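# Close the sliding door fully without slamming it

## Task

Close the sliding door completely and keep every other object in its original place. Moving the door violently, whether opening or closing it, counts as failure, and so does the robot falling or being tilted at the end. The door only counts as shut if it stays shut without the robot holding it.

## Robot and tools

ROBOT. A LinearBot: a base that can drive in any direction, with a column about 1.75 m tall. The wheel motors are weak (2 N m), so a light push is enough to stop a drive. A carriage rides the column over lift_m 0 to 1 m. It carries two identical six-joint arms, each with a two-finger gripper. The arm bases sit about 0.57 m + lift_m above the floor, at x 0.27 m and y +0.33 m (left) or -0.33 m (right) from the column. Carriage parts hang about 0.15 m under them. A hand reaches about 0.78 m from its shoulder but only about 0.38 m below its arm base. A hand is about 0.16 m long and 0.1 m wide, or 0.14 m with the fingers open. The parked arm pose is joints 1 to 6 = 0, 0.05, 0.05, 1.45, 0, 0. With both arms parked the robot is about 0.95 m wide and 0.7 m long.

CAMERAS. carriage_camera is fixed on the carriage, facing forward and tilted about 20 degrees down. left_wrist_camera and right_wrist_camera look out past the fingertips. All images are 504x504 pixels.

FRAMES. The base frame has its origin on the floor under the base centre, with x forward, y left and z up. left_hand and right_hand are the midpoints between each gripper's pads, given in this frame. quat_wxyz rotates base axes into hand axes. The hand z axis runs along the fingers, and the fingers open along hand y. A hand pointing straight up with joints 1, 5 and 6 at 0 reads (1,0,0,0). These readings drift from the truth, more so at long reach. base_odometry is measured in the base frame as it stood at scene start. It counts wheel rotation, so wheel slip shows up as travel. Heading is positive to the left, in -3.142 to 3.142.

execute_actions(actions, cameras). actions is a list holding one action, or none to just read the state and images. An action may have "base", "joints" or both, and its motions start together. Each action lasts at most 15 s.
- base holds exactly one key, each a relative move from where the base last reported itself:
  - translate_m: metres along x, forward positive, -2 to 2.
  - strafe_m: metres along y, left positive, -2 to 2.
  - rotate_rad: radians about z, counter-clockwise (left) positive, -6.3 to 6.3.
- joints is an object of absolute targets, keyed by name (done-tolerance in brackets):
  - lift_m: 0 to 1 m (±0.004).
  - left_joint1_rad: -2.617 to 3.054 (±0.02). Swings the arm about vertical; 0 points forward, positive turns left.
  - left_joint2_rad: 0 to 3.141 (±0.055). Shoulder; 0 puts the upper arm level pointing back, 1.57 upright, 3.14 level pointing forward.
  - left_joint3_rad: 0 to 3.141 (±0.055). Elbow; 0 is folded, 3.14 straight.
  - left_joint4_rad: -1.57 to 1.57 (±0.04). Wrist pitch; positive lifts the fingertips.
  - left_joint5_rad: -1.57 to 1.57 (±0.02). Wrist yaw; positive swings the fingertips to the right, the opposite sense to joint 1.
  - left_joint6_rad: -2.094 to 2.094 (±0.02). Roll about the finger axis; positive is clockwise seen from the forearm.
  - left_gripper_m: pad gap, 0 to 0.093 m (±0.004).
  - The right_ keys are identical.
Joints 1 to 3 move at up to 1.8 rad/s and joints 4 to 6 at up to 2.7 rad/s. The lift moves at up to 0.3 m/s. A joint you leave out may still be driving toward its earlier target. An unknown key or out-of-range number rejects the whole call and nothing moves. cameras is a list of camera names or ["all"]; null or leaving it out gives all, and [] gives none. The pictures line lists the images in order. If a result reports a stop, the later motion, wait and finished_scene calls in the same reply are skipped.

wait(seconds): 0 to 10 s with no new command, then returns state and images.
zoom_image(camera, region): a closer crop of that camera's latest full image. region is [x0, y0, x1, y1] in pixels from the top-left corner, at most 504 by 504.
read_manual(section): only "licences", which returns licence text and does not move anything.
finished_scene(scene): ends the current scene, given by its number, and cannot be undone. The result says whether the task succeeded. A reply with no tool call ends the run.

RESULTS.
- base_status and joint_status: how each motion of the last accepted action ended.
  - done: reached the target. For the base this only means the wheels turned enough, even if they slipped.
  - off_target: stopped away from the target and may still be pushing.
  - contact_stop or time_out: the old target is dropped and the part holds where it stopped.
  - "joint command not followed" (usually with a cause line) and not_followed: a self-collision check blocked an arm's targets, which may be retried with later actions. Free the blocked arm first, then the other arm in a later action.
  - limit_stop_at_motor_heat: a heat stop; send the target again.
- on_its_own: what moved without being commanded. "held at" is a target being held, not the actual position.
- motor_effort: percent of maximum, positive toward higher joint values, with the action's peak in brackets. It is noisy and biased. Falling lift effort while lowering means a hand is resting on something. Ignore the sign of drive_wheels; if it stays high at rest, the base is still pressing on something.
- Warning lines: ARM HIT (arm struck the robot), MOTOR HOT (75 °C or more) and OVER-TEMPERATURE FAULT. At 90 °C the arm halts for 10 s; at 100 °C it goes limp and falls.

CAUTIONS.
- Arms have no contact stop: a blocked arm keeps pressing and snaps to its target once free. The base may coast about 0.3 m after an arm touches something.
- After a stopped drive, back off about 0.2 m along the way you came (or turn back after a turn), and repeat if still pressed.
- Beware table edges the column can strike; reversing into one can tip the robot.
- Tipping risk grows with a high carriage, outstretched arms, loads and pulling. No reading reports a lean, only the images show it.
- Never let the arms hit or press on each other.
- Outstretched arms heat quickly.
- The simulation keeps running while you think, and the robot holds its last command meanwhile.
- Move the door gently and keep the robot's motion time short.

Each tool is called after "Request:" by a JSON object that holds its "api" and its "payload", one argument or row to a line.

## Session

Request:
{"api": "execute_actions", "payload": {
  "actions": []
}}

Scene clock: 0.00 s.
base_odometry: x=+0.000 y=+0.000 heading=+0.000 (m, m, rad; odometry frame)
base_status: not commanded
joint_positions: lift_m=+0.299 left_joint1_rad=+0.015 left_joint2_rad=+0.047 left_joint3_rad=+0.013 left_joint4_rad=+1.495 left_joint5_rad=+0.000 left_joint6_rad=-0.009 left_gripper_m=+0.095 right_joint1_rad=+0.000 right_joint2_rad=+0.038 right_joint3_rad=+0.060 right_joint4_rad=+1.427 right_joint5_rad=-0.035 right_joint6_rad=-0.020 right_gripper_m=+0.095
joint_status: not commanded
motor_effort: lift_m=+26 drive_wheels=+5 (%)
left_hand: x=+0.3115 y=+0.3129 z=+1.3055 quat_wxyz=(+0.998, -0.001, +0.055, +0.003) (m; base frame)
right_hand: x=+0.3110 y=-0.3064 z=+1.3164 quat_wxyz=(+0.998, -0.018, +0.061, -0.009) (m; base frame)
pictures: carriage_camera, left_wrist_camera, right_wrist_camera
Images, in order (width x height): carriage_camera 504x504, left_wrist_camera 504x504, right_wrist_camera 504x504.

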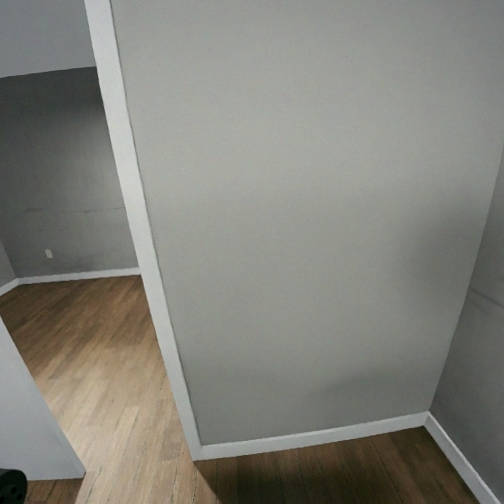

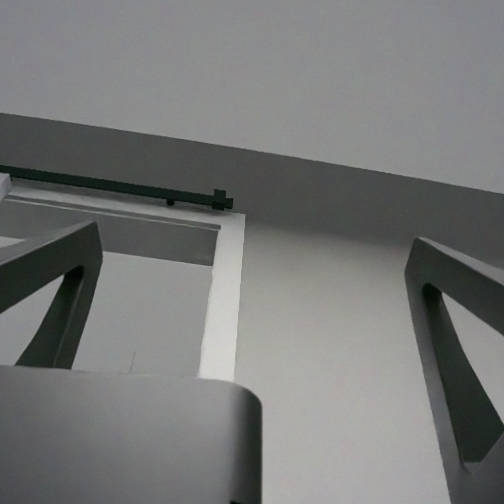

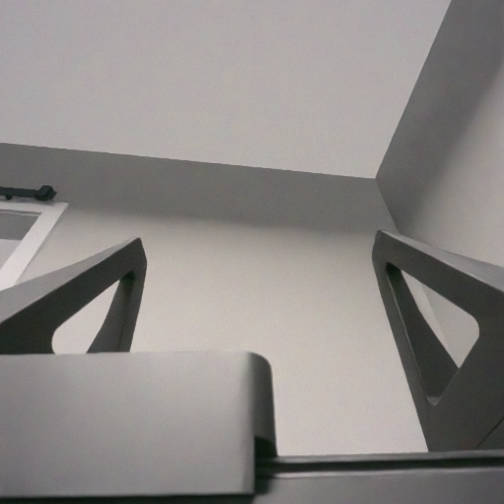

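Request:
{"api": "execute_actions", "payload": {
  "actions": [
    {"base":{"rotate_rad":0.123},"joints":{"lift_m":0.2}}
  ],
  "cameras": []
}}

Request:
{"api": "execute_actions", "payload": {
  "actions": [
    {"base":{"translate_m":-0.1}}
  ],
  "cameras": []
}}

Request:
{"api": "execute_actions", "payload": {
  "actions": [
    {"base":{"strafe_m":0.38},"joints":{"left_joint2_rad":1.9,"left_joint3_rad":0.6,"left_joint4_rad":1.3}}
  ],
  "cameras": ["carriage_camera","left_wrist_camera"]
}}

Scene clock: 4.90 s.
base_odometry: x=+0.000 y=+0.000 heading=+0.122 (m, m, rad; odometry frame)
base_status: done
joint_positions: lift_m=+0.200 left_joint1_rad=+0.015 left_joint2_rad=+0.047 left_joint3_rad=+0.013 left_joint4_rad=+1.495 left_joint5_rad=+0.000 left_joint6_rad=-0.009 left_gripper_m=+0.095 right_joint1_rad=+0.000 right_joint2_rad=+0.038 right_joint3_rad=+0.060 right_joint4_rad=+1.427 right_joint5_rad=-0.035 right_joint6_rad=-0.020 right_gripper_m=+0.095
joint_status: all done
motor_effort: lift_m=+23(23) drive_wheels=+19(33) (%)
left_hand: x=+0.3115 y=+0.3129 z=+1.2066 quat_wxyz=(+0.998, -0.001, +0.055, +0.003) (m; base frame)
right_hand: x=+0.3112 y=-0.3064 z=+1.2175 quat_wxyz=(+0.998, -0.018, +0.061, -0.009) (m; base frame)
pictures: none
No camera images: the call's "cameras" was empty. Leave "cameras" out to get every camera's image.

Scene clock: 6.57 s.
base_odometry: x=-0.099 y=-0.012 heading=+0.123 (m, m, rad; odometry frame)
base_status: done
joint_positions: lift_m=+0.200 left_joint1_rad=+0.015 left_joint2_rad=+0.047 left_joint3_rad=+0.013 left_joint4_rad=+1.493 left_joint5_rad=+0.000 left_joint6_rad=-0.009 left_gripper_m=+0.095 right_joint1_rad=+0.000 right_joint2_rad=+0.038 right_joint3_rad=+0.060 right_joint4_rad=+1.427 right_joint5_rad=-0.035 right_joint6_rad=-0.020 right_gripper_m=+0.095
joint_status: not commanded
motor_effort: lift_m=+23(23) drive_wheels=-15(44) (%)
left_hand: x=+0.3121 y=+0.3129 z=+1.2065 quat_wxyz=(+0.998, -0.001, +0.056, +0.003) (m; base frame)
right_hand: x=+0.3112 y=-0.3064 z=+1.2175 quat_wxyz=(+0.998, -0.018, +0.061, -0.009) (m; base frame)
pictures: none
No camera images: the call's "cameras" was empty. Leave "cameras" out to get every camera's image.

Scene clock: 9.43 s.
base_odometry: x=-0.146 y=+0.365 heading=+0.123 (m, m, rad; odometry frame)
base_status: done
joint_positions: lift_m=+0.200 left_joint1_rad=+0.015 left_joint2_rad=+1.901 left_joint3_rad=+0.586 left_joint4_rad=+1.292 left_joint5_rad=+0.000 left_joint6_rad=-0.009 left_gripper_m=+0.095 right_joint1_rad=+0.000 right_joint2_rad=+0.038 right_joint3_rad=+0.060 right_joint4_rad=+1.426 right_joint5_rad=-0.035 right_joint6_rad=-0.020 right_gripper_m=+0.095
joint_status: all done
motor_effort: lift_m=+23(23) drive_wheels=-9(34) (%)
left_hand: x=+0.7527 y=+0.3196 z=+0.9206 quat_wxyz=(+0.699, -0.009, +0.715, +0.002) (m; base frame)
right_hand: x=+0.3113 y=-0.3064 z=+1.2175 quat_wxyz=(+0.998, -0.018, +0.061, -0.009) (m; base frame)
pictures: carriage_camera, left_wrist_camera
Images, in order (width x height): carriage_camera 504x504, left_wrist_camera 504x504.

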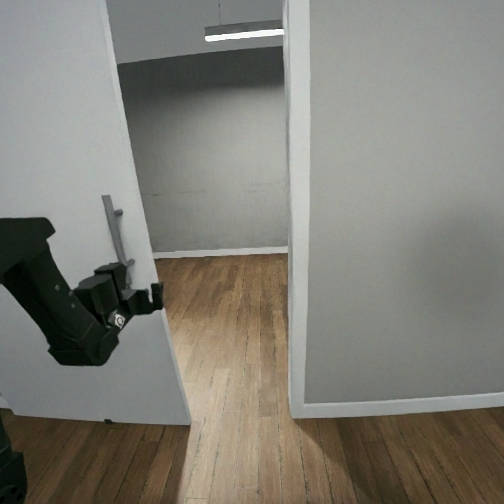

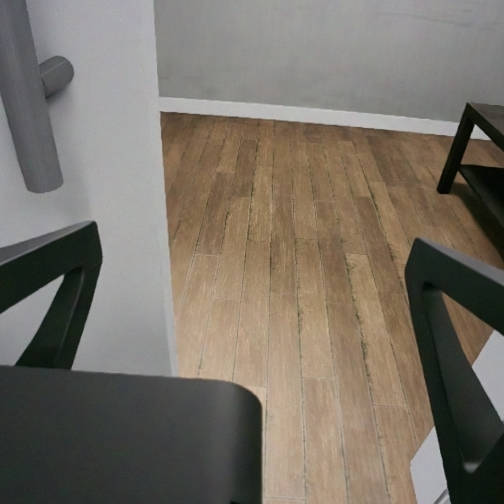

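Request:
{"api": "execute_actions", "payload": {
  "actions": [
    {"base":{"strafe_m":0.13},"joints":{"lift_m":0.3}}
  ],
  "cameras": []
}}

Request:
{"api": "execute_actions", "payload": {
  "actions": [
    {"base":{"translate_m":0.06}}
  ],
  "cameras": ["carriage_camera","left_wrist_camera"]
}}

Scene clock: 13.50 s.
base_odometry: x=-0.163 y=+0.494 heading=+0.124 (m, m, rad; odometry frame)
base_status: done
joint_positions: lift_m=+0.300 left_joint1_rad=+0.015 left_joint2_rad=+1.903 left_joint3_rad=+0.586 left_joint4_rad=+1.295 left_joint5_rad=+0.000 left_joint6_rad=-0.009 left_gripper_m=+0.095 right_joint1_rad=+0.000 right_joint2_rad=+0.038 right_joint3_rad=+0.060 right_joint4_rad=+1.426 right_joint5_rad=-0.035 right_joint6_rad=-0.020 right_gripper_m=+0.095
joint_status: all done
motor_effort: lift_m=+29(35) drive_wheels=-6(41) (%)
left_hand: x=+0.7527 y=+0.3196 z=+1.0198 quat_wxyz=(+0.699, -0.009, +0.715, +0.002) (m; base frame)
right_hand: x=+0.3114 y=-0.3064 z=+1.3170 quat_wxyz=(+0.998, -0.018, +0.061, -0.009) (m; base frame)
pictures: none
No camera images: the call's "cameras" was empty. Leave "cameras" out to get every camera's image.

Scene clock: 14.87 s.
base_odometry: x=-0.103 y=+0.502 heading=+0.124 (m, m, rad; odometry frame)
base_status: done
joint_positions: lift_m=+0.300 left_joint1_rad=+0.015 left_joint2_rad=+1.903 left_joint3_rad=+0.586 left_joint4_rad=+1.295 left_joint5_rad=+0.000 left_joint6_rad=-0.009 left_gripper_m=+0.095 right_joint1_rad=+0.000 right_joint2_rad=+0.038 right_joint3_rad=+0.060 right_joint4_rad=+1.427 right_joint5_rad=-0.035 right_joint6_rad=-0.020 right_gripper_m=+0.095
joint_status: not commanded
motor_effort: lift_m=+29(29) drive_wheels=-12(37) (%)
left_hand: x=+0.7527 y=+0.3196 z=+1.0198 quat_wxyz=(+0.699, -0.009, +0.715, +0.002) (m; base frame)
right_hand: x=+0.3111 y=-0.3064 z=+1.3170 quat_wxyz=(+0.998, -0.018, +0.061, -0.009) (m; base frame)
pictures: carriage_camera, left_wrist_camera
Images, in order (width x height): carriage_camera 504x504, left_wrist_camera 504x504.

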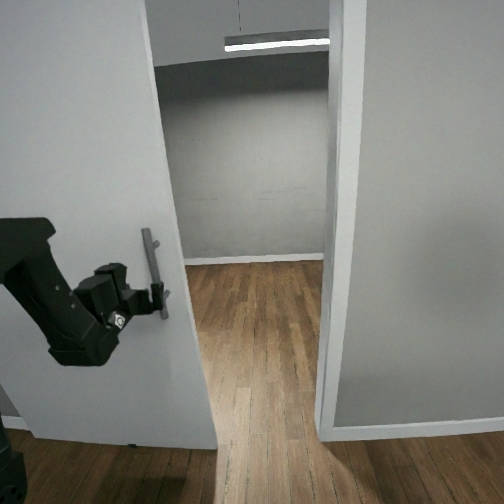

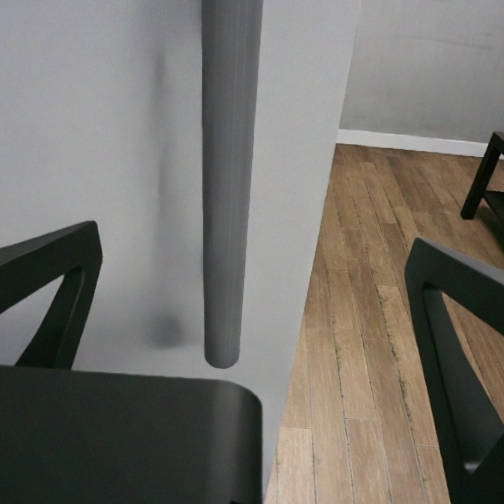

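Request:
{"api": "execute_actions", "payload": {
  "actions": [
    {"base":{"translate_m":0.105},"joints":{"left_joint1_rad":0.05,"left_joint5_rad":0.03,"lift_m":0.32}}
  ],
  "cameras": ["left_wrist_camera"]
}}

Request:
{"api": "execute_actions", "payload": {
  "actions": [
    {"joints":{"left_gripper_m":0.0}}
  ],
  "cameras": ["left_wrist_camera"]
}}

Request:
{"api": "execute_actions", "payload": {
  "actions": [
    {"base":{"strafe_m":-0.4},"joints":{"left_joint1_rad":0.0,"left_joint5_rad":0.1}}
  ],
  "cameras": ["carriage_camera","left_wrist_camera"]
}}

Scene clock: 19.23 s.
base_odometry: x=+0.001 y=+0.515 heading=+0.125 (m, m, rad; odometry frame)
base_status: done
joint_positions: lift_m=+0.320 left_joint1_rad=+0.045 left_joint2_rad=+1.902 left_joint3_rad=+0.586 left_joint4_rad=+1.297 left_joint5_rad=+0.025 left_joint6_rad=-0.009 left_gripper_m=+0.095 right_joint1_rad=+0.000 right_joint2_rad=+0.038 right_joint3_rad=+0.060 right_joint4_rad=+1.427 right_joint5_rad=-0.035 right_joint6_rad=-0.020 right_gripper_m=+0.095
joint_status: all done
motor_effort: lift_m=+28(35) drive_wheels=-11(42) (%)
left_hand: x=+0.7524 y=+0.3291 z=+1.0407 quat_wxyz=(+0.700, -0.010, +0.714, +0.004) (m; base frame)
right_hand: x=+0.3111 y=-0.3064 z=+1.3370 quat_wxyz=(+0.998, -0.018, +0.061, -0.009) (m; base frame)
pictures: left_wrist_camera
Images, in order (width x height): left_wrist_camera 504x504.

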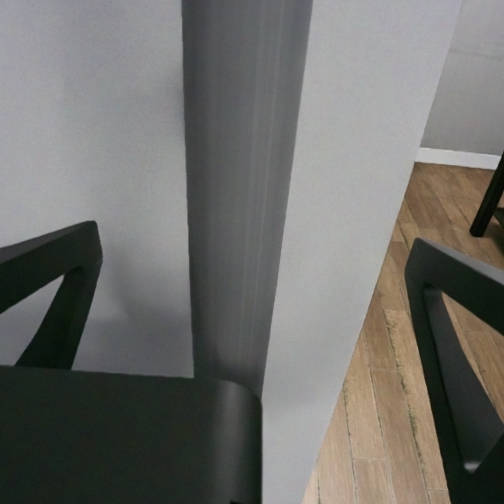

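Scene clock: 19.97 s.
base_odometry: x=+0.001 y=+0.515 heading=+0.125 (m, m, rad; odometry frame)
base_status: not commanded
joint_positions: lift_m=+0.320 left_joint1_rad=+0.052 left_joint2_rad=+1.902 left_joint3_rad=+0.586 left_joint4_rad=+1.296 left_joint5_rad=+0.014 left_joint6_rad=-0.007 left_gripper_m=+0.024 right_joint1_rad=+0.000 right_joint2_rad=+0.038 right_joint3_rad=+0.060 right_joint4_rad=+1.427 right_joint5_rad=-0.035 right_joint6_rad=-0.020 right_gripper_m=+0.095
joint_status: left_gripper_m off_target (ended at +0.024, target +0.000)
motor_effort: lift_m=+28(28) drive_wheels=-9(11) (%)
left_hand: x=+0.7523 y=+0.3345 z=+1.0406 quat_wxyz=(+0.700, -0.016, +0.714, +0.011) (m; base frame)
right_hand: x=+0.3110 y=-0.3064 z=+1.3370 quat_wxyz=(+0.998, -0.018, +0.061, -0.009) (m; base frame)
pictures: left_wrist_camera
Images, in order (width x height): left_wrist_camera 504x504.

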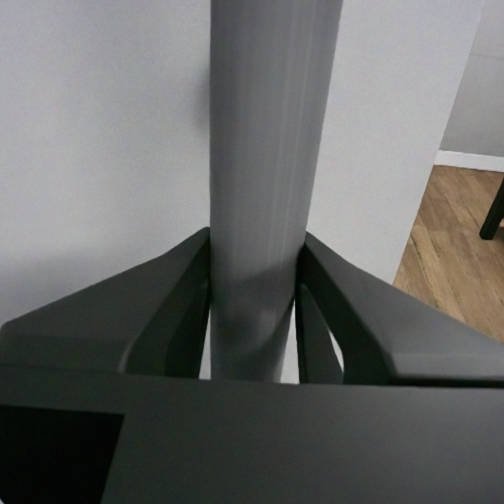

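Scene clock: 22.87 s.
base_odometry: x=+0.051 y=+0.119 heading=+0.126 (m, m, rad; odometry frame)
base_status: done
joint_positions: lift_m=+0.320 left_joint1_rad=+0.043 left_joint2_rad=+1.902 left_joint3_rad=+0.561 left_joint4_rad=+1.331 left_joint5_rad=-0.076 left_joint6_rad=-0.005 left_gripper_m=+0.024 right_joint1_rad=+0.000 right_joint2_rad=+0.038 right_joint3_rad=+0.060 right_joint4_rad=+1.428 right_joint5_rad=-0.035 right_joint6_rad=-0.020 right_gripper_m=+0.095
joint_status: left_joint1_rad off_target (ended at +0.043, target +0.000); left_joint5_rad off_target (ended at -0.076, target +0.100)
motor_effort: lift_m=+28(28) drive_wheels=+5(60) (%)
left_hand: x=+0.7458 y=+0.3457 z=+1.0401 quat_wxyz=(+0.702, -0.044, +0.709, +0.040) (m; base frame)
right_hand: x=+0.3109 y=-0.3064 z=+1.3370 quat_wxyz=(+0.998, -0.018, +0.060, -0.009) (m; base frame)
pictures: carriage_camera, left_wrist_camera
Images, in order (width x height): carriage_camera 504x504, left_wrist_camera 504x504.

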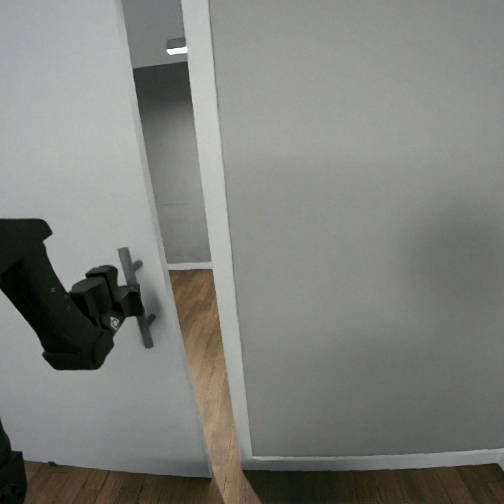

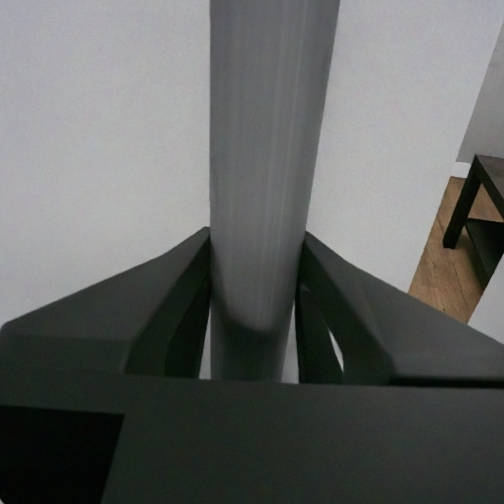

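Request:
{"api": "execute_actions", "payload": {
  "actions": [
    {"base":{"strafe_m":-0.11},"joints":{"left_joint1_rad":-0.01,"left_joint5_rad":0.12}}
  ],
  "cameras": []
}}

Request:
{"api": "execute_actions", "payload": {
  "actions": [
    {"base":{"strafe_m":-0.05},"joints":{"left_joint1_rad":-0.02,"left_joint5_rad":0.14}}
  ],
  "cameras": []
}}

Request:
{"api": "execute_actions", "payload": {
  "actions": [
    {"base":{"strafe_m":-0.04},"joints":{"left_joint1_rad":-0.03,"left_joint5_rad":0.16}}
  ],
  "cameras": ["carriage_camera"]
}}

Scene clock: 27.97 s.
base_odometry: x=+0.065 y=+0.009 heading=+0.126 (m, m, rad; odometry frame)
base_status: done
joint_positions: lift_m=+0.320 left_joint1_rad=+0.042 left_joint2_rad=+1.897 left_joint3_rad=+0.557 left_joint4_rad=+1.327 left_joint5_rad=-0.083 left_joint6_rad=-0.004 left_gripper_m=+0.024 right_joint1_rad=+0.000 right_joint2_rad=+0.038 right_joint3_rad=+0.060 right_joint4_rad=+1.427 right_joint5_rad=-0.035 right_joint6_rad=-0.020 right_gripper_m=+0.095
joint_status: left_joint1_rad off_target (ended at +0.042, target -0.010); left_joint5_rad off_target (ended at -0.084, target +0.120)
motor_effort: lift_m=+28(28) drive_wheels=+4(54) (%)
left_hand: x=+0.7446 y=+0.3462 z=+1.0399 quat_wxyz=(+0.701, -0.046, +0.710, +0.043) (m; base frame)
right_hand: x=+0.3110 y=-0.3064 z=+1.3370 quat_wxyz=(+0.998, -0.018, +0.061, -0.009) (m; base frame)
pictures: none
No camera images: the call's "cameras" was empty. Leave "cameras" out to get every camera's image.

Scene clock: 29.27 s.
base_odometry: x=+0.072 y=-0.040 heading=+0.126 (m, m, rad; odometry frame)
base_status: done
joint_positions: lift_m=+0.320 left_joint1_rad=+0.040 left_joint2_rad=+1.897 left_joint3_rad=+0.555 left_joint4_rad=+1.329 left_joint5_rad=-0.093 left_joint6_rad=-0.003 left_gripper_m=+0.024 right_joint1_rad=+0.000 right_joint2_rad=+0.038 right_joint3_rad=+0.060 right_joint4_rad=+1.427 right_joint5_rad=-0.035 right_joint6_rad=-0.020 right_gripper_m=+0.095
joint_status: left_joint1_rad off_target (ended at +0.040, target -0.020); left_joint5_rad off_target (ended at -0.093, target +0.140)
motor_effort: lift_m=+28(28) drive_wheels=+4(53) (%)
left_hand: x=+0.7441 y=+0.3469 z=+1.0399 quat_wxyz=(+0.701, -0.048, +0.710, +0.046) (m; base frame)
right_hand: x=+0.3110 y=-0.3064 z=+1.3370 quat_wxyz=(+0.998, -0.018, +0.061, -0.009) (m; base frame)
pictures: none
No camera images: the call's "cameras" was empty. Leave "cameras" out to get every camera's image.

Scene clock: 30.33 s.
base_odometry: x=+0.077 y=-0.080 heading=+0.127 (m, m, rad; odometry frame)
base_status: done
joint_positions: lift_m=+0.320 left_joint1_rad=+0.062 left_joint2_rad=+1.897 left_joint3_rad=+0.558 left_joint4_rad=+1.325 left_joint5_rad=-0.121 left_joint6_rad=-0.003 left_gripper_m=+0.024 right_joint1_rad=+0.000 right_joint2_rad=+0.038 right_joint3_rad=+0.060 right_joint4_rad=+1.427 right_joint5_rad=-0.035 right_joint6_rad=-0.020 right_gripper_m=+0.095
joint_status: left_joint1_rad off_target (ended at +0.063, target -0.030); left_joint5_rad off_target (ended at -0.121, target +0.160)
motor_effort: lift_m=+28(28) drive_wheels=+15(53) (%)
left_hand: x=+0.7430 y=+0.3622 z=+1.0398 quat_wxyz=(+0.699, -0.066, +0.709, +0.064) (m; base frame)
right_hand: x=+0.3111 y=-0.3064 z=+1.3370 quat_wxyz=(+0.998, -0.018, +0.061, -0.009) (m; base frame)
pictures: carriage_camera
Images, in order (width x height): carriage_camera 504x504.

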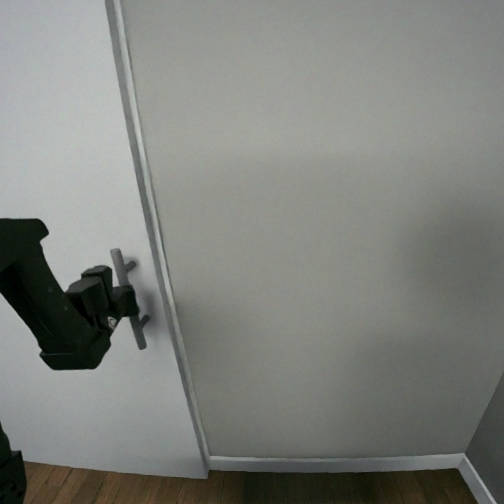

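Probably at the stop; confirm.

Request:
{"api": "execute_actions", "payload": {
  "actions": [
    {"base":{"strafe_m":-0.03},"joints":{"left_joint1_rad":-0.04,"left_joint5_rad":0.18}}
  ],
  "cameras": []
}}

Scene clock: 33.03 s.
base_odometry: x=+0.081 y=-0.109 heading=+0.127 (m, m, rad; odometry frame)
base_status: done
joint_positions: lift_m=+0.320 left_joint1_rad=+0.098 left_joint2_rad=+1.897 left_joint3_rad=+0.581 left_joint4_rad=+1.294 left_joint5_rad=-0.185 left_joint6_rad=-0.003 left_gripper_m=+0.024 right_joint1_rad=+0.000 right_joint2_rad=+0.038 right_joint3_rad=+0.060 right_joint4_rad=+1.427 right_joint5_rad=-0.035 right_joint6_rad=-0.020 right_gripper_m=+0.095
joint_status: left_joint1_rad off_target (ended at +0.098, target -0.040); left_joint5_rad off_target (ended at -0.185, target +0.180)
motor_effort: lift_m=+28(28) drive_wheels=+24(65) (%)
left_hand: x=+0.7432 y=+0.3899 z=+1.0405 quat_wxyz=(+0.692, -0.101, +0.708, +0.099) (m; base frame)
right_hand: x=+0.3111 y=-0.3064 z=+1.3370 quat_wxyz=(+0.998, -0.018, +0.061, -0.009) (m; base frame)
pictures: none
No camera images: the call's "cameras" was empty. Leave "cameras" out to get every camera's image.

Request:
{"api": "execute_actions", "payload": {
  "actions": [
    {"joints":{"left_joint1_rad":0.1,"left_joint5_rad":-0.2,"left_gripper_m":0.09}}
  ],
  "cameras": ["left_wrist_camera"]
}}

Request:
{"api": "execute_actions", "payload": {
  "actions": [
    {"base":{"translate_m":-0.1}}
  ],
  "cameras": ["carriage_camera"]
}}

Request:
{"api": "finished_scene", "payload": {
  "scene": 2
}}

Scene clock: 36.20 s.
base_odometry: x=+0.081 y=-0.109 heading=+0.127 (m, m, rad; odometry frame)
base_status: not commanded
joint_positions: lift_m=+0.320 left_joint1_rad=+0.096 left_joint2_rad=+1.897 left_joint3_rad=+0.581 left_joint4_rad=+1.294 left_joint5_rad=-0.202 left_joint6_rad=-0.003 left_gripper_m=+0.090 right_joint1_rad=+0.000 right_joint2_rad=+0.038 right_joint3_rad=+0.060 right_joint4_rad=+1.427 right_joint5_rad=-0.035 right_joint6_rad=-0.020 right_gripper_m=+0.095
joint_status: all done
motor_effort: lift_m=+28(28) drive_wheels=+3(25) (%)
left_hand: x=+0.7426 y=+0.3915 z=+1.0405 quat_wxyz=(+0.692, -0.106, +0.707, +0.105) (m; base frame)
right_hand: x=+0.3111 y=-0.3064 z=+1.3370 quat_wxyz=(+0.998, -0.018, +0.061, -0.009) (m; base frame)
pictures: left_wrist_camera
Images, in order (width x height): left_wrist_camera 504x504.

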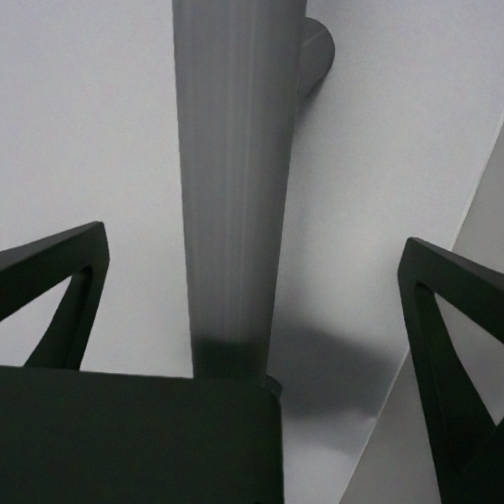

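Scene clock: 37.87 s.
base_odometry: x=-0.018 y=-0.122 heading=+0.126 (m, m, rad; odometry frame)
base_status: done
joint_positions: lift_m=+0.320 left_joint1_rad=+0.096 left_joint2_rad=+1.897 left_joint3_rad=+0.581 left_joint4_rad=+1.294 left_joint5_rad=-0.202 left_joint6_rad=-0.003 left_gripper_m=+0.090 right_joint1_rad=+0.000 right_joint2_rad=+0.038 right_joint3_rad=+0.060 right_joint4_rad=+1.427 right_joint5_rad=-0.035 right_joint6_rad=-0.020 right_gripper_m=+0.095
joint_status: not commanded
motor_effort: lift_m=+28(28) drive_wheels=-6(34) (%)
left_hand: x=+0.7426 y=+0.3915 z=+1.0405 quat_wxyz=(+0.692, -0.106, +0.707, +0.105) (m; base frame)
right_hand: x=+0.3110 y=-0.3064 z=+1.3370 quat_wxyz=(+0.998, -0.018, +0.061, -0.009) (m; base frame)
pictures: carriage_camera
Images, in order (width x height): carriage_camera 504x504.

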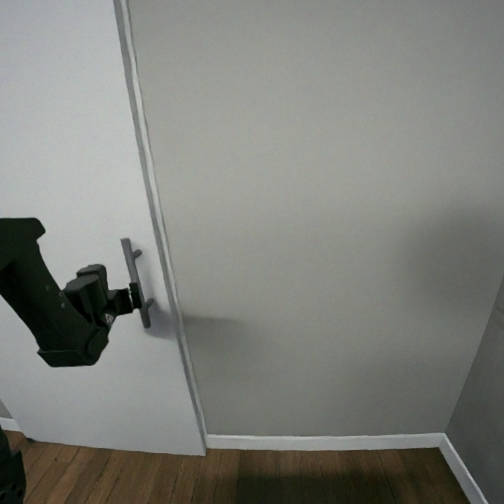

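The scene is finished: the task was done.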